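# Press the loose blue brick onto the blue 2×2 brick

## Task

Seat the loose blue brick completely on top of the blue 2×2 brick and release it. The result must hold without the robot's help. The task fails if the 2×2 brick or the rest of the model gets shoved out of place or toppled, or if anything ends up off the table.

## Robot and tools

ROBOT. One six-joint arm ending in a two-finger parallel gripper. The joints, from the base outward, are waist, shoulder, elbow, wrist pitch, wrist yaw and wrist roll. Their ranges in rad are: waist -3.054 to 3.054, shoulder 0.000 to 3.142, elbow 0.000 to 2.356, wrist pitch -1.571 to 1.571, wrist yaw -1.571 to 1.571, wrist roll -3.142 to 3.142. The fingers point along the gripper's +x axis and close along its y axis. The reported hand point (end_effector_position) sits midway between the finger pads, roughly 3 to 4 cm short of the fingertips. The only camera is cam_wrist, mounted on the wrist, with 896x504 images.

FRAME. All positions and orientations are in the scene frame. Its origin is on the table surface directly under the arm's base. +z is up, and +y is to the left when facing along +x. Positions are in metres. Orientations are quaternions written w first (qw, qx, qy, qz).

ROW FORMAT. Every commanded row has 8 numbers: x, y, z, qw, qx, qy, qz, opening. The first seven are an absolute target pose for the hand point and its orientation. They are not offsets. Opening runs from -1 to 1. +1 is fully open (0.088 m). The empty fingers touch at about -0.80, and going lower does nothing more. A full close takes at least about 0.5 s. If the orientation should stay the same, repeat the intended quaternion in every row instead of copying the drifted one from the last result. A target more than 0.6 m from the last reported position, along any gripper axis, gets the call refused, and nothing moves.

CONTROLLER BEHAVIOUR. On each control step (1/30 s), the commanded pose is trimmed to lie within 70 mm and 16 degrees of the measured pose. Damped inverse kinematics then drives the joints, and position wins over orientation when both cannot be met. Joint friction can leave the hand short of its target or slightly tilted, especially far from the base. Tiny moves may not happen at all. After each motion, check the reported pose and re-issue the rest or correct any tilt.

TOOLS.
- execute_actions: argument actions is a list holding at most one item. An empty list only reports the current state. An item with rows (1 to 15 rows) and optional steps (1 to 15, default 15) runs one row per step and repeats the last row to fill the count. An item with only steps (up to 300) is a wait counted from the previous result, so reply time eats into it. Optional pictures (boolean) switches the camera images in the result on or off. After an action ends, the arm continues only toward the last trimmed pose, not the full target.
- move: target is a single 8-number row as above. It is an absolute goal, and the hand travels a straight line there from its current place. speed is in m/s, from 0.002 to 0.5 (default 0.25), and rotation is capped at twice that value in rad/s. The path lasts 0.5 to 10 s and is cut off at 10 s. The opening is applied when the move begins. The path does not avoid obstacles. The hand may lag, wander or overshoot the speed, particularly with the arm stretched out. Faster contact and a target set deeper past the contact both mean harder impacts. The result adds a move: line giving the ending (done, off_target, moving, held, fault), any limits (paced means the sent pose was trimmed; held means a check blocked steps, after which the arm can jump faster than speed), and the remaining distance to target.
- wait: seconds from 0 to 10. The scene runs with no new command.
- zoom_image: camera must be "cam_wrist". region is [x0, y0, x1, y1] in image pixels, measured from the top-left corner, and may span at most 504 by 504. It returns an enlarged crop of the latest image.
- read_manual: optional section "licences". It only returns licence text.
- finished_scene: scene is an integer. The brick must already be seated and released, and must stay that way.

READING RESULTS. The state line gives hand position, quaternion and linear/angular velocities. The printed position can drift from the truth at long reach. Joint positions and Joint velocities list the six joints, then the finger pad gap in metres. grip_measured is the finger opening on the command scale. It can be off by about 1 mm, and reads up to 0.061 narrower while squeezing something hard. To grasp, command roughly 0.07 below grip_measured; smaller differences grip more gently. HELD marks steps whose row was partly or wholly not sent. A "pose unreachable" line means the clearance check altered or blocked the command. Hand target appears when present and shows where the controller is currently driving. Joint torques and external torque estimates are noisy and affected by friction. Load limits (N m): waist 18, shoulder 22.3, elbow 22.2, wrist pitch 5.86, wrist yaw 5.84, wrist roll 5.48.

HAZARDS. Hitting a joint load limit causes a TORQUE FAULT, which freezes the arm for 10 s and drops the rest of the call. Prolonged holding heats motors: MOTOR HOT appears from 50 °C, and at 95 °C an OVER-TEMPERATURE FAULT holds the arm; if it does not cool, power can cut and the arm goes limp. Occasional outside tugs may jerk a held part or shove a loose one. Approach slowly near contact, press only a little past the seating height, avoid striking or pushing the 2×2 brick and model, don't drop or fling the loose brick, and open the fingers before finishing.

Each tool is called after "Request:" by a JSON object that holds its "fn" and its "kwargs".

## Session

Request:
{"fn": "move", "kwargs": {"target": [0.2,0.0,0.25,0.8,0,0.6,0,1]}}

Scene clock: 2.93 s of 4580.00 s.
end_effector_position=(+0.2022, -0.0008, +0.2462) grip_measured=+0.988 end_effector_quat_wxyz=(+0.798, -0.002, +0.602, -0.002) end_effector_velocity=(-0.002, -0.002, -0.001) end_effector_angular_velocity=(+0.015, +0.007, +0.000)
Joint positions: [ 0.     1.163  1.375 -1.504  0.006 -0.002  0.087]
Joint velocities: [-0.027 -0.002 -0.002 -0.007 -0.022 -0.022 -0.   ]
Joint torques (N m, as the arm reports them, + toward a larger angle): [-0.43 -3.09  5.95  0.56 -0.07 -0.08]
External joint torques (N m, as the arm's controller estimates them; a push from outside toward a larger angle lowers the number): [-0.43 -0.54  0.45 -0.24 -0.06 -0.08]
Heat: hottest waist 23 °C (+0.0 °C/min).
Hand target: +0.202, -0.001, +0.250; +0.803, -0.002, +0.596, -0.001
Off the commanded pose: 0.004 m, 0 deg.
move: done
camera_calibration (this result's frames):
cam_wrist: T_world_to_cam=[[0.0120835, -0.999927, 0.000523559, 0.00311468], [-0.996234, -0.0119939, 0.0858743, 0.203824], [-0.0858617, -0.00155925, -0.996306, 0.341077], [0, 0, 0, 1]] pos_world=[0.232304, 0.00609092, 0.322312]

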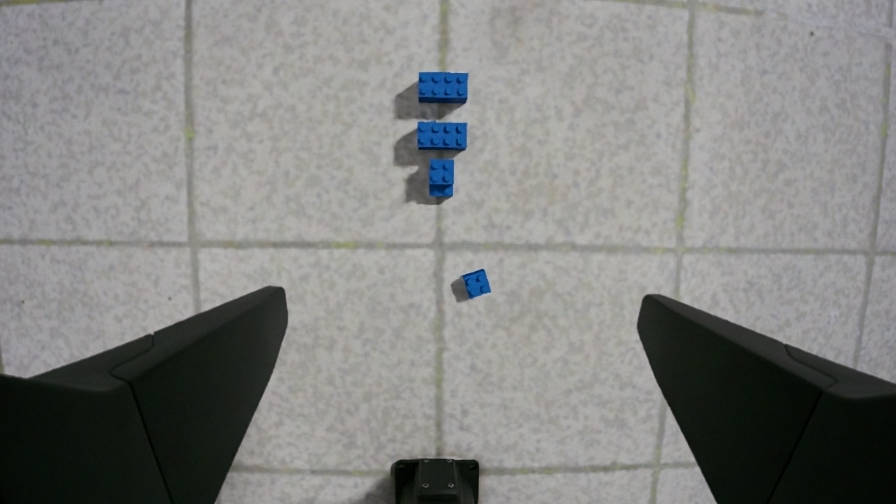

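Request:
{"fn": "move", "kwargs": {"target": [0.180,-0.022,0.052,0.6993,-0.1045,0.6993,0.1045,0], "speed": 0.15}}

Scene clock: 9.00 s of 4580.00 s.
end_effector_position=(+0.1835, -0.0217, +0.0551) grip_measured=+0.003 end_effector_quat_wxyz=(+0.705, -0.104, +0.694, +0.103) end_effector_velocity=(+0.004, +0.000, -0.002) end_effector_angular_velocity=(+0.006, -0.013, -0.010)
Joint positions: [-0.12   1.275  0.701 -0.981 -0.003 -0.414  0.039]
Joint velocities: [-0.002  0.007 -0.002  0.022 -0.007  0.007 -0.   ]
Joint torques (N m, as the arm reports them, + toward a larger angle): [-0.36 -2.12  3.57  0.36  0.08 -0.12]
External joint torques (N m, as the arm's controller estimates them; a push from outside toward a larger angle lowers the number): [-0.35  1.12 -1.88 -0.03  0.11 -0.12]
Heat: hottest waist 23 °C (+0.0 °C/min).
Hand target: +0.181, -0.022, +0.051; +0.700, -0.104, +0.699, +0.104
Off the commanded pose: 0.005 m, 1 deg.
After step 90, 1.13 s passed at rest.
move: done
camera_calibration (this result's frames):
cam_wrist: T_world_to_cam=[[0.298708, -0.954331, -0.00498335, -0.0687471], [-0.896262, -0.282319, 0.342068, 0.162939], [-0.327853, -0.0977121, -0.939662, 0.188217], [0, 0, 0, 1]] pos_world=[0.228279, -0.0012156, 0.120781]

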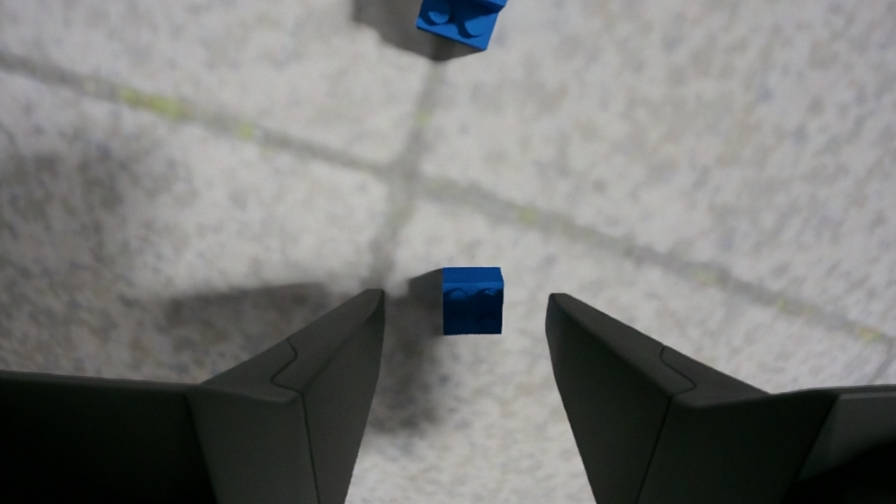

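Request:
{"fn": "move", "kwargs": {"target": [0.1795,-0.025,0.036,0.6993,-0.1045,0.6993,0.1045,0], "speed": 0.03}}

Scene clock: 12.00 s of 4580.00 s.
end_effector_position=(+0.1827, -0.0243, +0.0397) grip_measured=+0.003 end_effector_quat_wxyz=(+0.705, -0.105, +0.694, +0.103) end_effector_velocity=(-0.006, +0.001, -0.003) end_effector_angular_velocity=(+0.010, +0.021, +0.015)
Joint positions: [-0.134  1.3    0.652 -0.908 -0.003 -0.43   0.039]
Joint velocities: [-0.007  0.002 -0.012 -0.007 -0.007 -0.022 -0.   ]
Joint torques (N m, as the arm reports them, + toward a larger angle): [-0.39 -2.18  3.51  0.34  0.06 -0.09]
External joint torques (N m, as the arm's controller estimates them; a push from outside toward a larger angle lowers the number): [-0.39  1.04 -1.65  0.    0.09 -0.09]
Heat: hottest waist 23 °C (+0.0 °C/min).
Hand target: +0.180, -0.025, +0.036; +0.700, -0.105, +0.699, +0.104
Off the commanded pose: 0.005 m, 1 deg.
move: done
camera_calibration (this result's frames):
cam_wrist: T_world_to_cam=[[0.300878, -0.953654, -0.00404354, -0.0715433], [-0.89559, -0.284011, 0.342427, 0.166609], [-0.327706, -0.0994077, -0.939536, 0.173182], [0, 0, 0, 1]] pos_world=[0.227492, -0.00369318, 0.10537]

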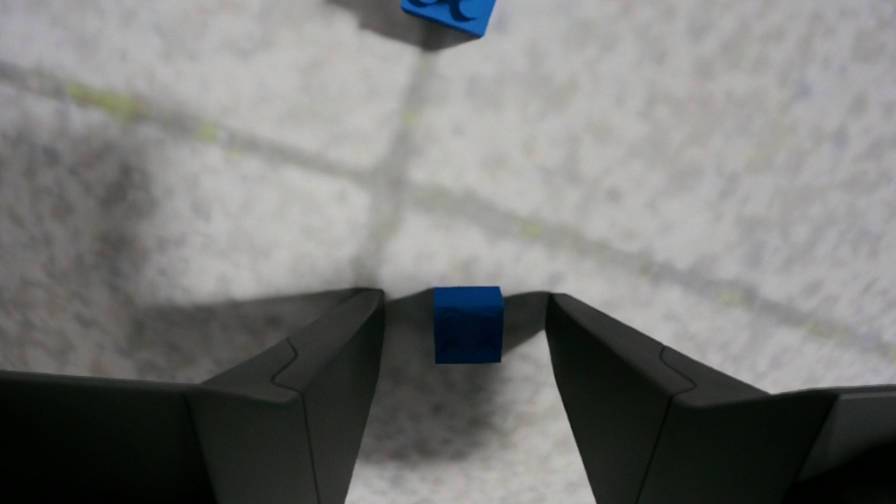

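Request:
{"fn": "move", "kwargs": {"target": [0.1795,-0.025,0.036,0.6993,-0.1045,0.6993,0.1045,-0.6], "speed": 0.03}}

Request:
{"fn": "move", "kwargs": {"target": [0.19,-0.02,0.085,0.6993,-0.1045,0.6993,0.1045,-0.6], "speed": 0.1}}

Request:
{"fn": "move", "kwargs": {"target": [0.258,0.003,0.08,0.7071,0,0.7071,0,-0.6], "speed": 0.12}}

Request:
{"fn": "move", "kwargs": {"target": [0.256,0.003,0.066,0.7071,0,0.7071,0,-0.6], "speed": 0.02}}

Request:
{"fn": "zoom_image", "kwargs": {"camera": "cam_wrist", "region": [380, 180, 560, 380]}}

Scene clock: 19.17 s of 4580.00 s.
end_effector_position=(+0.1826, -0.0243, +0.0394) grip_measured=-0.529 end_effector_quat_wxyz=(+0.705, -0.105, +0.694, +0.104) end_effector_velocity=(-0.001, -0.002, -0.001) end_effector_angular_velocity=(-0.008, -0.001, -0.000)
Joint positions: [-0.134  1.301  0.652 -0.907 -0.003 -0.43   0.013]
Joint velocities: [-0.007 -0.002 -0.007  0.007  0.007 -0.007 -0.   ]
Joint torques (N m, as the arm reports them, + toward a larger angle): [-0.33 -2.16  3.52  0.33  0.06 -0.08]
External joint torques (N m, as the arm's controller estimates them; a push from outside toward a larger angle lowers the number): [-0.31  1.07 -1.72 -0.03  0.09 -0.08]
Heat: hottest waist 23 °C (+0.0 °C/min).
Hand target: +0.179, -0.025, +0.036; +0.699, -0.104, +0.699, +0.105
Off the commanded pose: 0.005 m, 1 deg.
After step 90, 3.47 s passed at rest.
move: done
camera_calibration (this result's frames):
cam_wrist: T_world_to_cam=[[0.301239, -0.953539, -0.00436317, -0.0715416], [-0.895222, -0.284386, 0.343077, 0.166504], [-0.328378, -0.0994421, -0.939297, 0.172972], [0, 0, 0, 1]] pos_world=[0.227409, -0.00366564, 0.105037]

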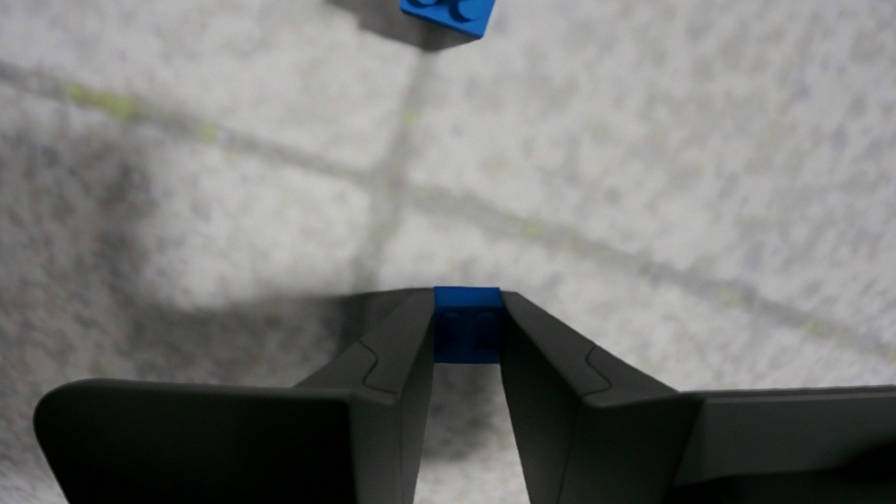

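Scene clock: 20.10 s of 4580.00 s.
end_effector_position=(+0.1869, -0.0201, +0.0805) grip_measured=-0.529 end_effector_quat_wxyz=(+0.694, -0.102, +0.705, +0.107) end_effector_velocity=(-0.001, +0.002, +0.003) end_effector_angular_velocity=(+0.008, +0.006, +0.010)
Joint positions: [-0.109  1.288  0.814 -1.114 -0.003 -0.406  0.013]
Joint velocities: [ 0.002 -0.002  0.012 -0.022 -0.007 -0.007 -0.   ]
Joint torques (N m, as the arm reports them, + toward a larger angle): [ 0.31 -3.79  5.94  0.04  0.02  0.15]
External joint torques (N m, as the arm's controller estimates them; a push from outside toward a larger angle lowers the number): [ 0.3  -0.44  0.55 -0.25  0.05  0.16]
Heat: hottest waist 23 °C (+0.0 °C/min).
Hand target: +0.190, -0.020, +0.085; +0.699, -0.104, +0.699, +0.105
Off the commanded pose: 0.005 m, 1 deg.
move: done
camera_calibration (this result's frames):
cam_wrist: T_world_to_cam=[[0.302353, -0.953038, -0.017354, -0.067746], [-0.883699, -0.287087, 0.369671, 0.15313], [-0.357293, -0.0964355, -0.929001, 0.218034], [0, 0, 0, 1]] pos_world=[0.233706, 0.000423255, 0.144771]

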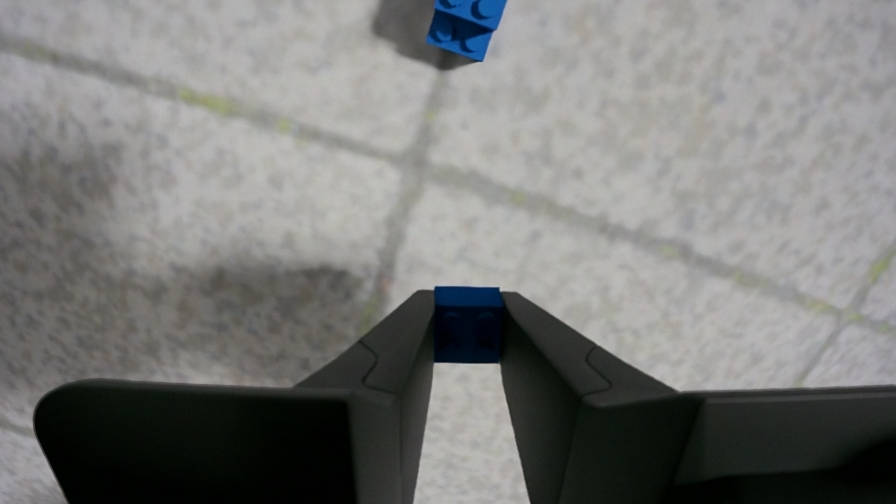

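Scene clock: 21.77 s of 4580.00 s.
end_effector_position=(+0.2543, +0.0027, +0.0795) grip_measured=-0.529 end_effector_quat_wxyz=(+0.706, -0.000, +0.708, +0.002) end_effector_velocity=(-0.001, -0.002, -0.001) end_effector_angular_velocity=(-0.008, +0.012, -0.024)
Joint positions: [ 0.009  1.543  1.023 -1.054 -0.003  0.006  0.013]
Joint velocities: [-0.002  0.007  0.002 -0.007  0.007  0.022  0.   ]
Joint torques (N m, as the arm reports them, + toward a larger angle): [ 0.36 -3.82  5.93  0.27  0.03  0.15]
External joint torques (N m, as the arm's controller estimates them; a push from outside toward a larger angle lowers the number): [ 0.4   1.36  0.58 -0.04  0.04  0.15]
Heat: hottest elbow 24 °C (+2.8 °C/min).
Hand target: +0.258, +0.004, +0.080; +0.707, +0.000, +0.707, +0.001
Off the commanded pose: 0.004 m, 0 deg.
move: done
camera_calibration (this result's frames):
cam_wrist: T_world_to_cam=[[0.0128799, -0.999859, -0.0107918, 0.00671567], [-0.933131, -0.0158971, 0.359185, 0.232307], [-0.359305, 0.00544388, -0.933204, 0.244004], [0, 0, 0, 1]] pos_world=[0.304359, 0.0090794, 0.144337]

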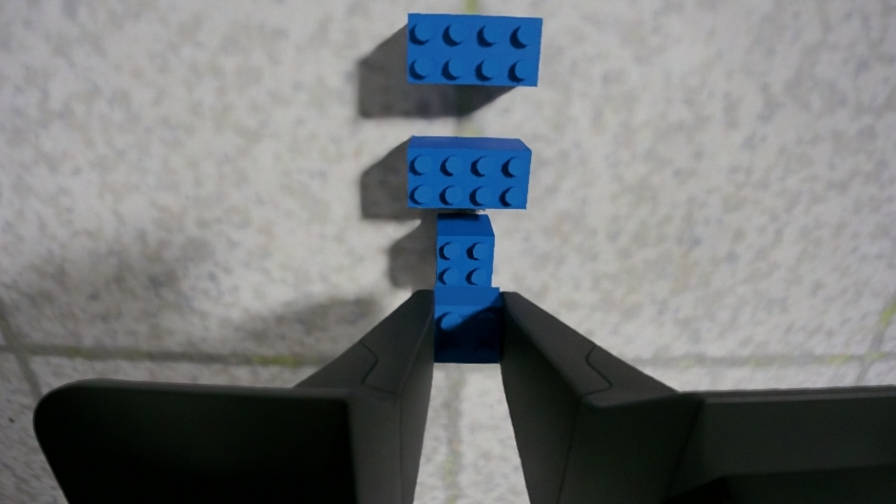

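Scene clock: 22.73 s of 4580.00 s.
end_effector_position=(+0.2585, +0.0027, +0.0709) grip_measured=-0.529 end_effector_quat_wxyz=(+0.713, +0.000, +0.701, +0.002) end_effector_velocity=(-0.001, +0.000, -0.002) end_effector_angular_velocity=(+0.007, +0.002, +0.020)
Joint positions: [ 0.009  1.552  0.996 -0.998 -0.003  0.007  0.013]
Joint velocities: [-0.002  0.002 -0.007  0.007 -0.007 -0.022 -0.   ]
Joint torques (N m, as the arm reports them, + toward a larger angle): [ 0.26 -3.87  3.74  0.37  0.09  0.16]
External joint torques (N m, as the arm's controller estimates them; a push from outside toward a larger angle lowers the number): [ 0.26  1.34 -1.64  0.    0.1   0.16]
Heat: hottest elbow 24 °C (+2.6 °C/min).
Hand target: +0.256, +0.003, +0.066; +0.707, +0.000, +0.707, -0.000
Off the commanded pose: 0.006 m, 1 deg.
move: done
camera_calibration (this result's frames):
cam_wrist: T_world_to_cam=[[0.0123304, -0.999866, -0.0107245, 0.00674326], [-0.940083, -0.0152464, 0.340604, 0.242411], [-0.340722, 0.00588215, -0.940146, 0.233115], [0, 0, 0, 1]] pos_world=[0.307231, 0.00906706, 0.136668]

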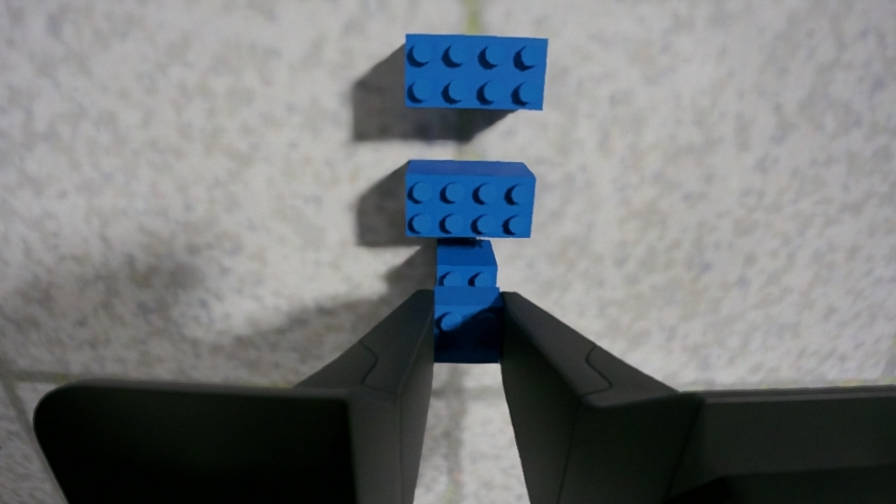

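Region (380, 180, 560, 380) of cam_wrist's 896x504 image, scaled by 2.520, with more detail than that image has; it fills the left 454 columns of this view, and the rest is white.

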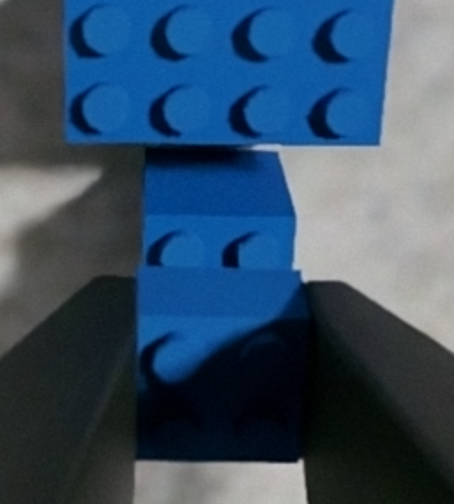

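Request:
{"fn": "move", "kwargs": {"target": [0.2568,0.0013,0.0595,0.7071,0.0043,0.7071,-0.0043,-0.6], "speed": 0.008}}

Request:
{"fn": "zoom_image", "kwargs": {"camera": "cam_wrist", "region": [410, 240, 530, 340]}}

Scene clock: 31.30 s of 4580.00 s.
end_effector_position=(+0.2595, +0.0027, +0.0642) grip_measured=-0.529 end_effector_quat_wxyz=(+0.713, +0.002, +0.701, -0.000) end_effector_velocity=(-0.002, +0.000, -0.000) end_effector_angular_velocity=(+0.007, +0.007, +0.020)
Joint positions: [ 0.009  1.564  0.98  -0.969 -0.003  0.012  0.013]
Joint velocities: [-0.002 -0.002 -0.002 -0.007 -0.007 -0.022  0.   ]
Joint torques (N m, as the arm reports them, + toward a larger angle): [-0.42 -3.86  3.65  0.35  0.08  0.16]
External joint torques (N m, as the arm's controller estimates them; a push from outside toward a larger angle lowers the number): [-0.46  1.45 -1.72 -0.01  0.1   0.16]
Heat: hottest elbow 24 °C (+1.9 °C/min).
Hand target: +0.257, +0.001, +0.060; +0.707, +0.004, +0.707, -0.004
Off the commanded pose: 0.006 m, 1 deg.
After step 90, 3.93 s passed at rest.
move: done
camera_calibration (this result's frames):
cam_wrist: T_world_to_cam=[[0.00699504, -0.999917, -0.0108149, 0.00805859], [-0.940276, -0.010258, 0.340258, 0.245688], [-0.340341, 0.00778885, -0.94027, 0.227065], [0, 0, 0, 1]] pos_world=[0.308238, 0.00880962, 0.129992]

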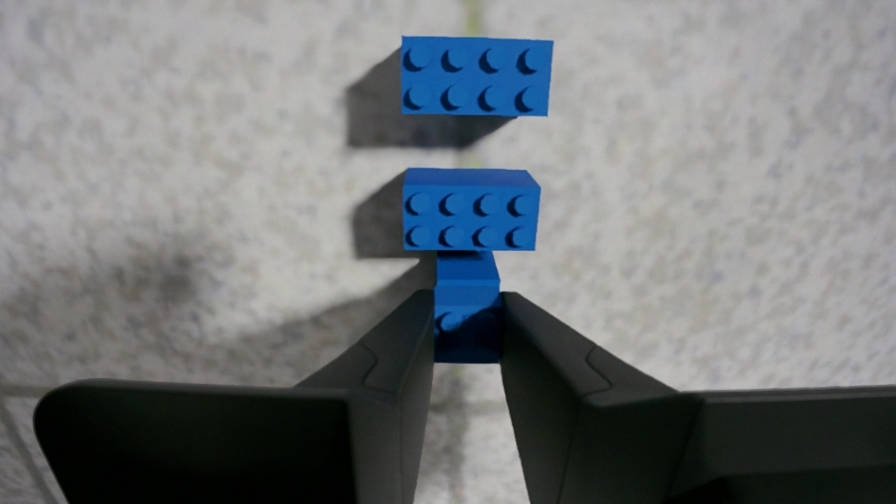

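Region (410, 240, 530, 340) of cam_wrist's 896x504 image, scaled by 4.200, with more detail than that image has.

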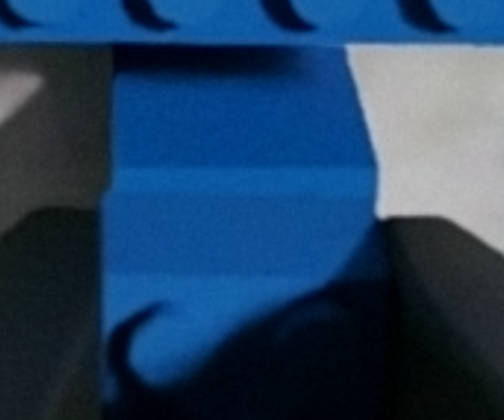

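Request:
{"fn": "move", "kwargs": {"target": [0.2567,0.0007,0.0585,0.7071,0.0043,0.7071,-0.0043,-0.6], "speed": 0.004}}

Request:
{"fn": "zoom_image", "kwargs": {"camera": "cam_wrist", "region": [410, 240, 530, 340]}}

Scene clock: 37.77 s of 4580.00 s.
end_effector_position=(+0.2595, +0.0020, +0.0632) grip_measured=-0.529 end_effector_quat_wxyz=(+0.713, +0.003, +0.701, -0.001) end_effector_velocity=(-0.002, +0.000, -0.000) end_effector_angular_velocity=(+0.007, +0.007, +0.005)
Joint positions: [ 0.006  1.566  0.977 -0.965 -0.003  0.013  0.013]
Joint velocities: [-0.002 -0.002 -0.002 -0.007 -0.007 -0.007 -0.   ]
Joint torques (N m, as the arm reports them, + toward a larger angle): [-0.39 -3.93  3.58  0.35  0.08  0.1 ]
External joint torques (N m, as the arm's controller estimates them; a push from outside toward a larger angle lowers the number): [-0.36  1.39 -1.76  0.    0.08  0.1 ]
Heat: hottest elbow 24 °C (+1.6 °C/min).
Hand target: +0.257, +0.001, +0.059; +0.707, +0.005, +0.707, -0.004
Off the commanded pose: 0.006 m, 1 deg.
After step 90, 0.80 s passed at rest.
move: done
camera_calibration (this result's frames):
cam_wrist: T_world_to_cam=[[0.00394764, -0.999934, -0.0108223, 0.0081463], [-0.940433, -0.00739148, 0.3399, 0.246107], [-0.339957, 0.00883585, -0.940399, 0.226055], [0, 0, 0, 1]] pos_world=[0.308264, 0.00796747, 0.129018]

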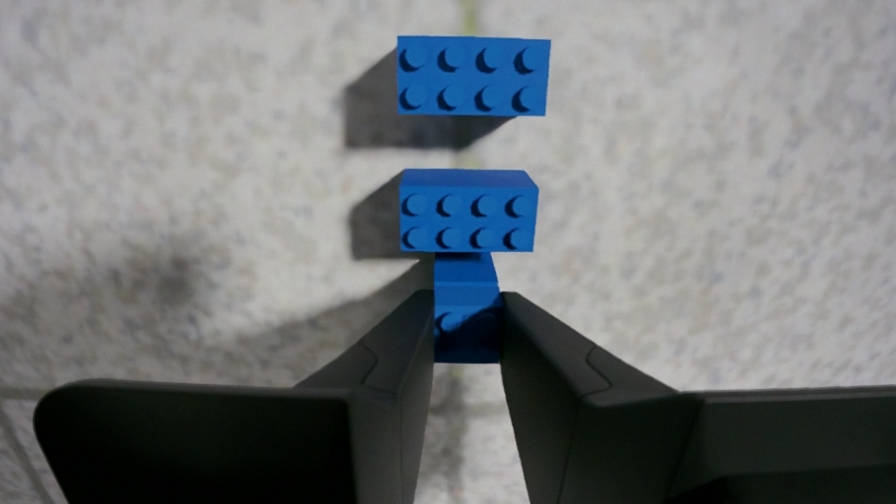

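Region (410, 240, 530, 340) of cam_wrist's 896x504 image, scaled by 4.200, with more detail than that image has.

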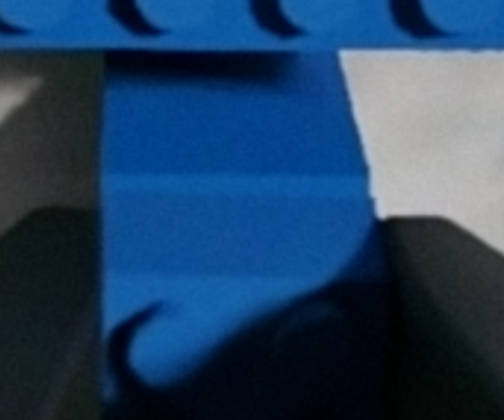

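Aligned. Press.

Request:
{"fn": "move", "kwargs": {"target": [0.2563,0.0012,0.047,0.7071,0.0043,0.7071,-0.0043,-0.6], "speed": 0.004}}

Request:
{"fn": "zoom_image", "kwargs": {"camera": "cam_wrist", "region": [410, 240, 530, 340]}}

Scene clock: 44.70 s of 4580.00 s.
end_effector_position=(+0.2602, +0.0020, +0.0594) grip_measured=-0.529 end_effector_quat_wxyz=(+0.717, +0.003, +0.697, -0.001) end_effector_velocity=(-0.001, +0.003, +0.002) end_effector_angular_velocity=(+0.022, -0.002, +0.006)
Joint positions: [ 0.006  1.564  0.959 -0.937 -0.003  0.013  0.013]
Joint velocities: [-0.002 -0.007  0.002 -0.007 -0.022 -0.007 -0.   ]
Joint torques (N m, as the arm reports them, + toward a larger angle): [-0.13 -2.34  1.93  1.75  0.06  0.18]
External joint torques (N m, as the arm's controller estimates them; a push from outside toward a larger angle lowers the number): [-0.14  2.99 -3.46  1.35  0.07  0.17]
Heat: hottest elbow 24 °C (+1.3 °C/min).
Hand target: +0.256, +0.001, +0.047; +0.707, +0.004, +0.707, -0.004
Off the commanded pose: 0.013 m, 2 deg.
move: off_target
camera_calibration (this result's frames):
cam_wrist: T_world_to_cam=[[0.0040675, -0.999933, -0.0108475, 0.00807678], [-0.944135, -0.00741474, 0.329475, 0.249616], [-0.329534, 0.00890133, -0.944102, 0.220193], [0, 0, 0, 1]] pos_world=[0.308199, 0.00796707, 0.12573]

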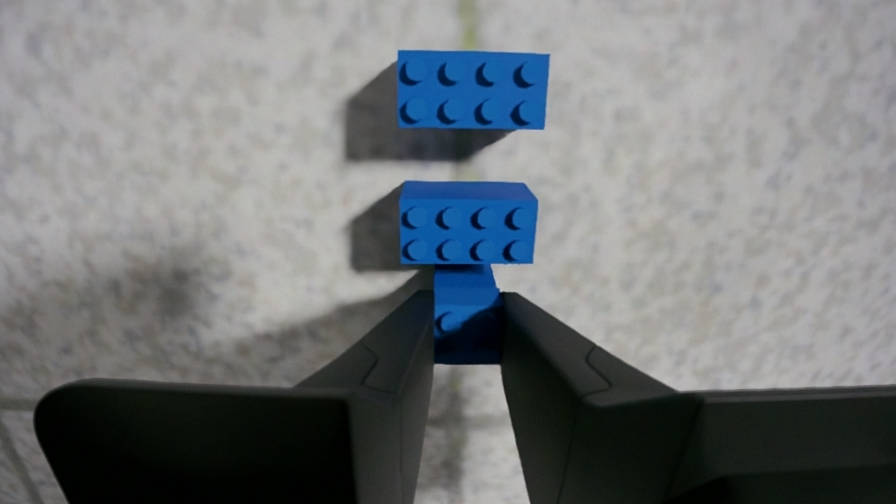

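Region (410, 240, 530, 340) of cam_wrist's 896x504 image, scaled by 4.200, with more detail than that image has.

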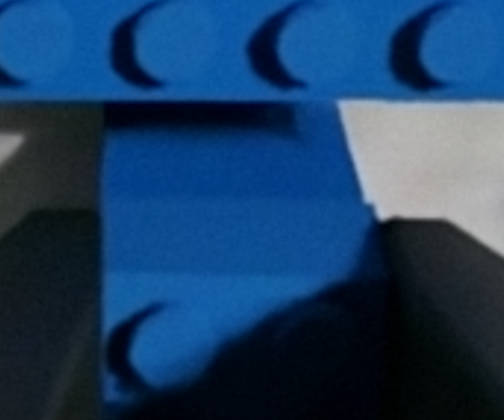

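Request:
{"fn": "move", "kwargs": {"target": [0.259,0.002,0.072,0.7071,0.0043,0.7071,-0.0043,-0.6], "speed": 0.01}}

Request:
{"fn": "move", "kwargs": {"target": [0.2555,0.002,0.0585,0.7071,0.0043,0.7071,-0.0043,-0.6], "speed": 0.006}}

Request:
{"fn": "zoom_image", "kwargs": {"camera": "cam_wrist", "region": [410, 240, 530, 340]}}

Scene clock: 50.80 s of 4580.00 s.
end_effector_position=(+0.2563, +0.0020, +0.0707) grip_measured=-0.529 end_effector_quat_wxyz=(+0.706, +0.004, +0.708, -0.002) end_effector_velocity=(-0.001, +0.000, +0.001) end_effector_angular_velocity=(+0.007, +0.002, +0.005)
Joint positions: [ 0.006  1.56   1.003 -1.016 -0.003  0.015  0.013]
Joint velocities: [-0.002 -0.002  0.002 -0.007 -0.007 -0.007 -0.   ]
Joint torques (N m, as the arm reports them, + toward a larger angle): [ 0.16 -4.19  5.78  0.07  0.09  0.16]
External joint torques (N m, as the arm's controller estimates them; a push from outside toward a larger angle lowers the number): [ 0.16  1.1   0.39 -0.27  0.1   0.17]
Heat: hottest elbow 24 °C (+1.2 °C/min).
Hand target: +0.259, +0.002, +0.072; +0.707, +0.004, +0.707, -0.004
Off the commanded pose: 0.003 m, 0 deg.
After step 90, 1.40 s passed at rest.
move: done
camera_calibration (this result's frames):
cam_wrist: T_world_to_cam=[[0.00144878, -0.999941, -0.0107705, 0.00885669], [-0.933655, -0.00521027, 0.358137, 0.23747], [-0.358172, 0.00953703, -0.933607, 0.236192], [0, 0, 0, 1]] pos_world=[0.3063, 0.00784089, 0.135559]

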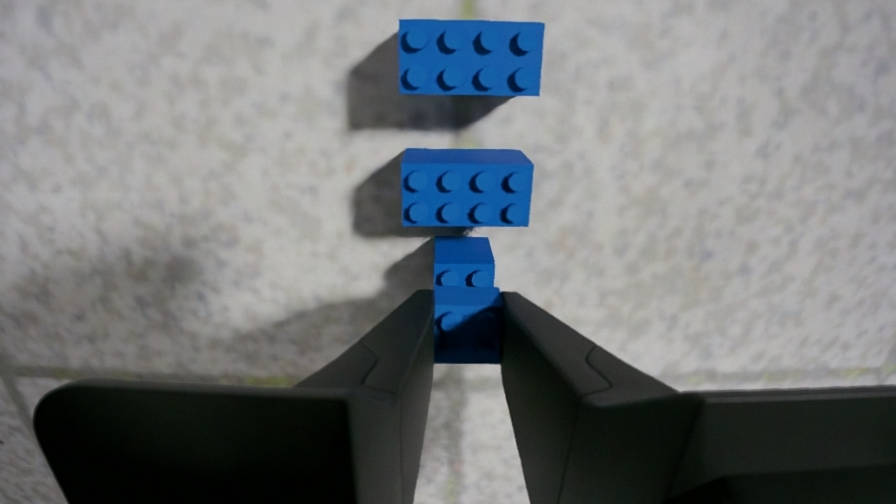

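Scene clock: 53.07 s of 4580.00 s.
end_effector_position=(+0.2584, +0.0019, +0.0633) grip_measured=-0.529 end_effector_quat_wxyz=(+0.713, +0.004, +0.701, -0.002) end_effector_velocity=(-0.004, +0.000, -0.001) end_effector_angular_velocity=(+0.007, +0.012, +0.005)
Joint positions: [ 0.006  1.561  0.973 -0.965 -0.002  0.015  0.013]
Joint velocities: [-0.002 -0.002 -0.007 -0.007 -0.007 -0.007  0.   ]
Joint torques (N m, as the arm reports them, + toward a larger angle): [ 0.12 -3.83  3.6   0.34  0.07  0.17]
External joint torques (N m, as the arm's controller estimates them; a push from outside toward a larger angle lowers the number): [ 0.12  1.45 -1.78 -0.04  0.08  0.17]
Heat: hottest elbow 24 °C (+1.1 °C/min).
Hand target: +0.256, +0.002, +0.059; +0.707, +0.004, +0.707, -0.004
Off the commanded pose: 0.006 m, 1 deg.
move: done
camera_calibration (this result's frames):
cam_wrist: T_world_to_cam=[[0.00127115, -0.999944, -0.0104877, 0.0087574], [-0.940447, -0.00476056, 0.339906, 0.244972], [-0.339937, 0.00943109, -0.940401, 0.225726], [0, 0, 0, 1]] pos_world=[0.307104, 0.00779428, 0.129097]

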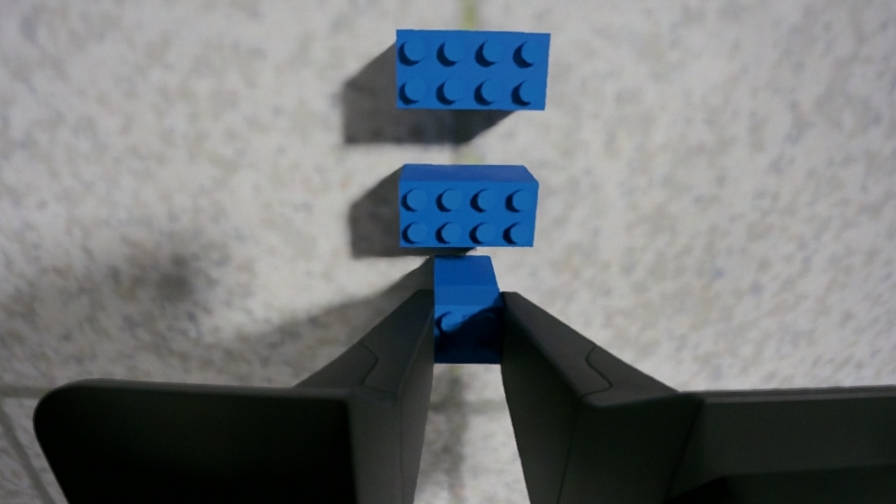

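Region (410, 240, 530, 340) of cam_wrist's 896x504 image, scaled by 4.200, with more detail than that image has.

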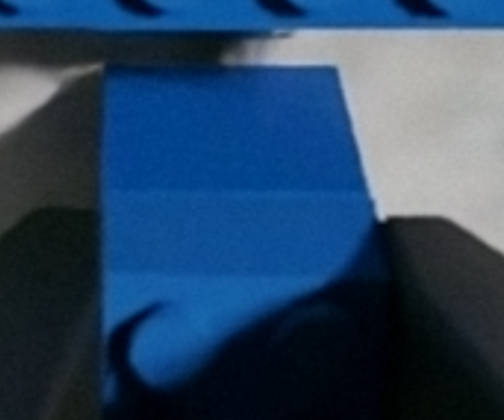

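Request:
{"fn": "move", "kwargs": {"target": [0.2538,0.002,0.0600,0.7071,0.0043,0.7071,-0.0043,-0.6], "speed": 0.004}}

Request:
{"fn": "zoom_image", "kwargs": {"camera": "cam_wrist", "region": [410, 240, 530, 340]}}

Scene clock: 59.40 s of 4580.00 s.
end_effector_position=(+0.2570, +0.0019, +0.0626) grip_measured=-0.529 end_effector_quat_wxyz=(+0.712, +0.004, +0.703, -0.002) end_effector_velocity=(-0.001, +0.000, +0.002) end_effector_angular_velocity=(+0.007, -0.002, +0.020)
Joint positions: [ 0.006  1.561  0.97  -0.967 -0.002  0.015  0.013]
Joint velocities: [-0.002 -0.007  0.002 -0.007 -0.007 -0.022  0.   ]
Joint torques (N m, as the arm reports them, + toward a larger angle): [ 0.16 -4.61  3.67  0.07  0.07  0.17]
External joint torques (N m, as the arm's controller estimates them; a push from outside toward a larger angle lowers the number): [ 0.17  0.71 -1.73 -0.3   0.08  0.17]
Heat: hottest elbow 24 °C (+1.0 °C/min).
Hand target: +0.254, +0.002, +0.060; +0.707, +0.004, +0.707, -0.004
Off the commanded pose: 0.004 m, 1 deg.
After step 90, 0.83 s passed at rest.
move: done
camera_calibration (this result's frames):
cam_wrist: T_world_to_cam=[[0.0012192, -0.999945, -0.0104628, 0.00875469], [-0.93875, -0.0047499, 0.344566, 0.24323], [-0.344596, 0.00940182, -0.938704, 0.225664], [0, 0, 0, 1]] pos_world=[0.306085, 0.00778787, 0.128115]

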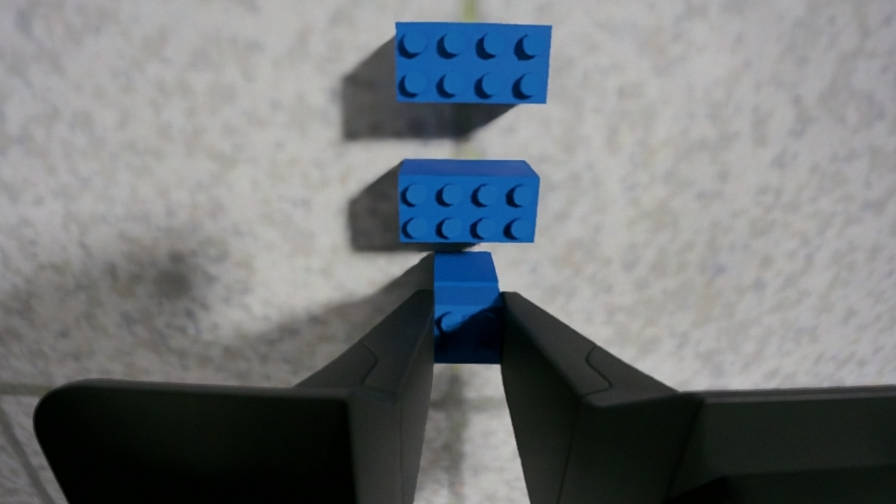

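Region (410, 240, 530, 340) of cam_wrist's 896x504 image, scaled by 4.200, with more detail than that image has.

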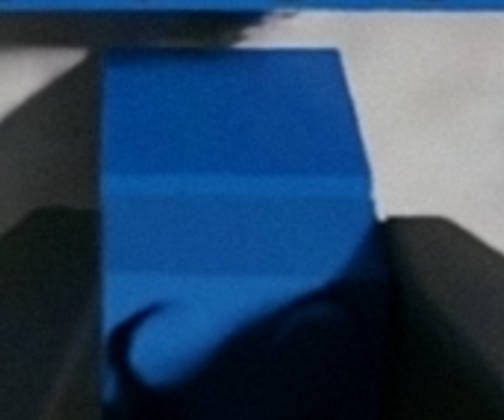

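Band right. Small step down.

Request:
{"fn": "move", "kwargs": {"target": [0.2538,0.002,0.0575,0.7071,0.0043,0.7071,-0.0043,-0.6], "speed": 0.003}}

Request:
{"fn": "zoom_image", "kwargs": {"camera": "cam_wrist", "region": [410, 240, 530, 340]}}

Scene clock: 65.03 s of 4580.00 s.
end_effector_position=(+0.2570, +0.0019, +0.0615) grip_measured=-0.529 end_effector_quat_wxyz=(+0.712, +0.004, +0.702, -0.002) end_effector_velocity=(-0.002, +0.003, +0.001) end_effector_angular_velocity=(+0.022, +0.003, +0.020)
Joint positions: [ 0.006  1.561  0.965 -0.96  -0.002  0.015  0.013]
Joint velocities: [-0.002 -0.007 -0.002 -0.007 -0.022 -0.022 -0.   ]
Joint torques (N m, as the arm reports them, + toward a larger angle): [ 0.15 -4.26  3.39  0.34  0.08  0.18]
External joint torques (N m, as the arm's controller estimates them; a push from outside toward a larger angle lowers the number): [ 0.14  1.01 -1.95 -0.02  0.09  0.18]
Heat: hottest elbow 24 °C (+1.0 °C/min).
Hand target: +0.254, +0.002, +0.058; +0.707, +0.004, +0.707, -0.004
Off the commanded pose: 0.005 m, 1 deg.
After step 90, 0.23 s passed at rest.
move: done
camera_calibration (this result's frames):
cam_wrist: T_world_to_cam=[[0.00123917, -0.999944, -0.0104724, 0.00873896], [-0.939406, -0.00475402, 0.342774, 0.243895], [-0.342805, 0.00941307, -0.939359, 0.224238], [0, 0, 0, 1]] pos_world=[0.305976, 0.00778719, 0.127131]

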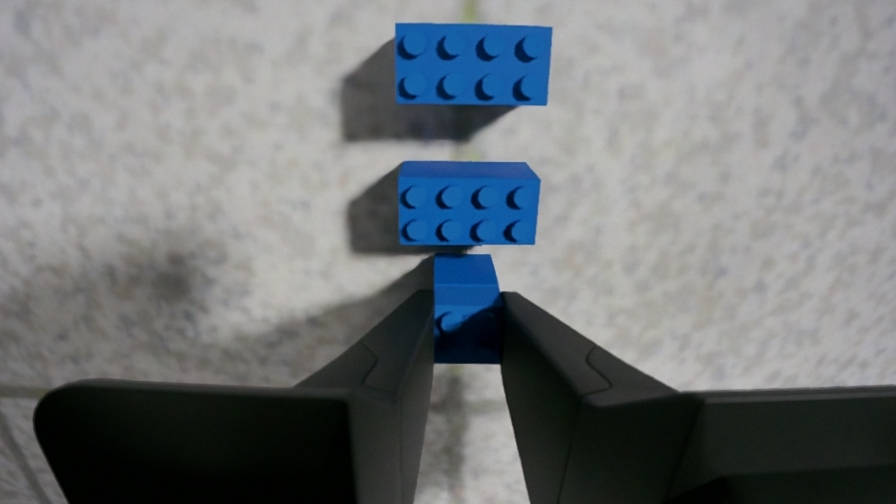

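Region (410, 240, 530, 340) of cam_wrist's 896x504 image, scaled by 4.200, with more detail than that image has.

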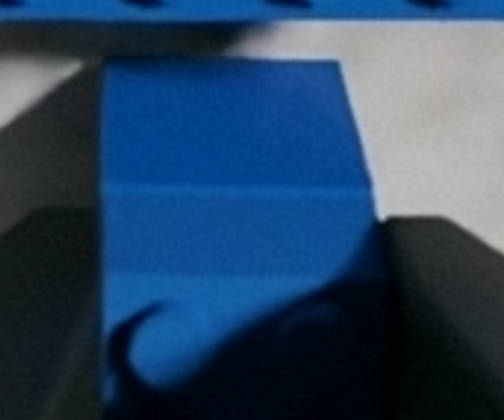

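Request:
{"fn": "move", "kwargs": {"target": [0.2530,0.002,0.053,0.7071,0.0043,0.7071,-0.0043,-0.6], "speed": 0.003}}

Request:
{"fn": "zoom_image", "kwargs": {"camera": "cam_wrist", "region": [410, 240, 530, 340]}}

Scene clock: 74.17 s of 4580.00 s.
end_effector_position=(+0.2566, +0.0019, +0.0592) grip_measured=-0.529 end_effector_quat_wxyz=(+0.713, +0.004, +0.701, -0.002) end_effector_velocity=(-0.002, +0.000, -0.000) end_effector_angular_velocity=(+0.007, +0.007, +0.005)
Joint positions: [ 0.006  1.561  0.956 -0.949 -0.002  0.015  0.013]
Joint velocities: [-0.002 -0.002 -0.002 -0.007 -0.007 -0.007 -0.   ]
Joint torques (N m, as the arm reports them, + toward a larger angle): [ 0.05 -3.85  2.76  0.88  0.07  0.14]
External joint torques (N m, as the arm's controller estimates them; a push from outside toward a larger angle lowers the number): [ 0.05  1.4  -2.53  0.54  0.08  0.14]
Heat: hottest shoulder 24 °C (+1.0 °C/min).
Hand target: +0.253, +0.002, +0.053; +0.707, +0.004, +0.707, -0.004
Off the commanded pose: 0.007 m, 1 deg.
After step 90, 2.80 s passed at rest.
move: done
camera_calibration (this result's frames):
cam_wrist: T_world_to_cam=[[0.00125915, -0.999944, -0.010482, 0.00870872], [-0.940058, -0.00475811, 0.340982, 0.244532], [-0.341013, 0.00942433, -0.940011, 0.22156], [0, 0, 0, 1]] pos_world=[0.305418, 0.00778368, 0.124979]

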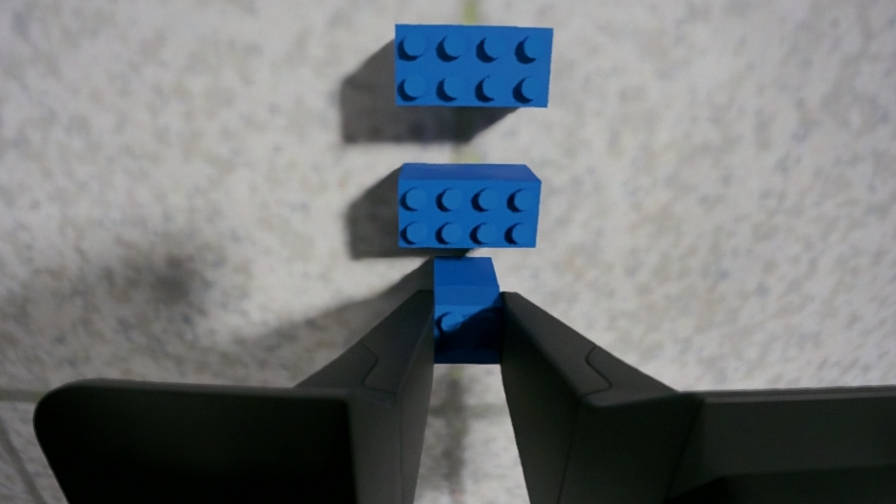

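Region (410, 240, 530, 340) of cam_wrist's 896x504 image, scaled by 4.200, with more detail than that image has.

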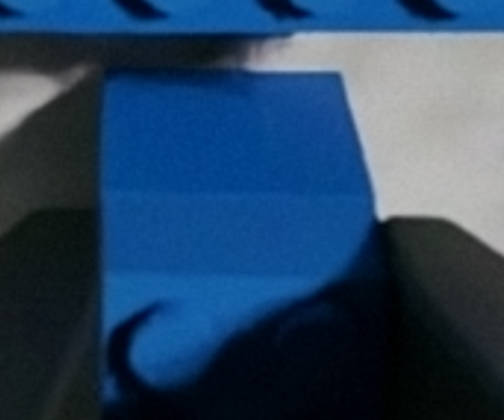

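Request:
{"fn": "move", "kwargs": {"target": [0.2530,0.002,0.047,0.7071,0.0043,0.7071,-0.0043,-0.6], "speed": 0.004}}

Request:
{"fn": "zoom_image", "kwargs": {"camera": "cam_wrist", "region": [410, 240, 530, 340]}}

Scene clock: 80.27 s of 4580.00 s.
end_effector_position=(+0.2561, +0.0019, +0.0580) grip_measured=-0.529 end_effector_quat_wxyz=(+0.715, +0.004, +0.699, -0.002) end_effector_velocity=(-0.005, +0.000, -0.000) end_effector_angular_velocity=(+0.007, +0.022, -0.010)
Joint positions: [ 0.006  1.556  0.945 -0.937 -0.002  0.015  0.013]
Joint velocities: [-0.002 -0.002 -0.002 -0.022 -0.007  0.007 -0.   ]
Joint torques (N m, as the arm reports them, + toward a larger angle): [ 0.06 -2.44  2.12  1.77  0.08  0.19]
External joint torques (N m, as the arm's controller estimates them; a push from outside toward a larger angle lowers the number): [ 0.06  2.71 -3.14  1.42  0.08  0.19]
Heat: hottest shoulder 24 °C (+0.0 °C/min).
Hand target: +0.253, +0.002, +0.047; +0.707, +0.004, +0.707, -0.004
Off the commanded pose: 0.011 m, 1 deg.
move: off_target
camera_calibration (this result's frames):
cam_wrist: T_world_to_cam=[[0.00132723, -0.999944, -0.0105143, 0.00867768], [-0.942249, -0.00477188, 0.334878, 0.245422], [-0.33491, 0.00946267, -0.942203, 0.218789], [0, 0, 0, 1]] pos_world=[0.304512, 0.00777799, 0.124048]

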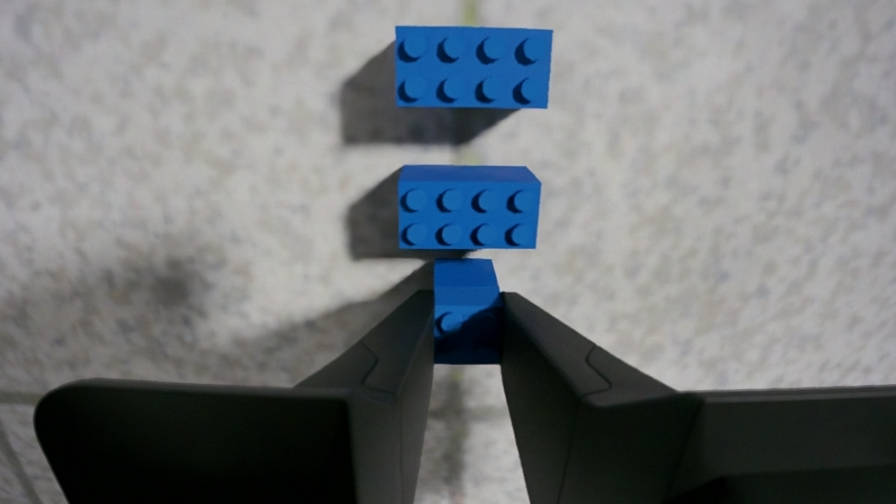

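Region (410, 240, 530, 340) of cam_wrist's 896x504 image, scaled by 4.200, with more detail than that image has.

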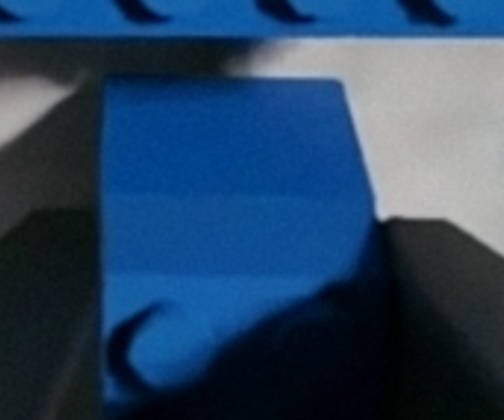

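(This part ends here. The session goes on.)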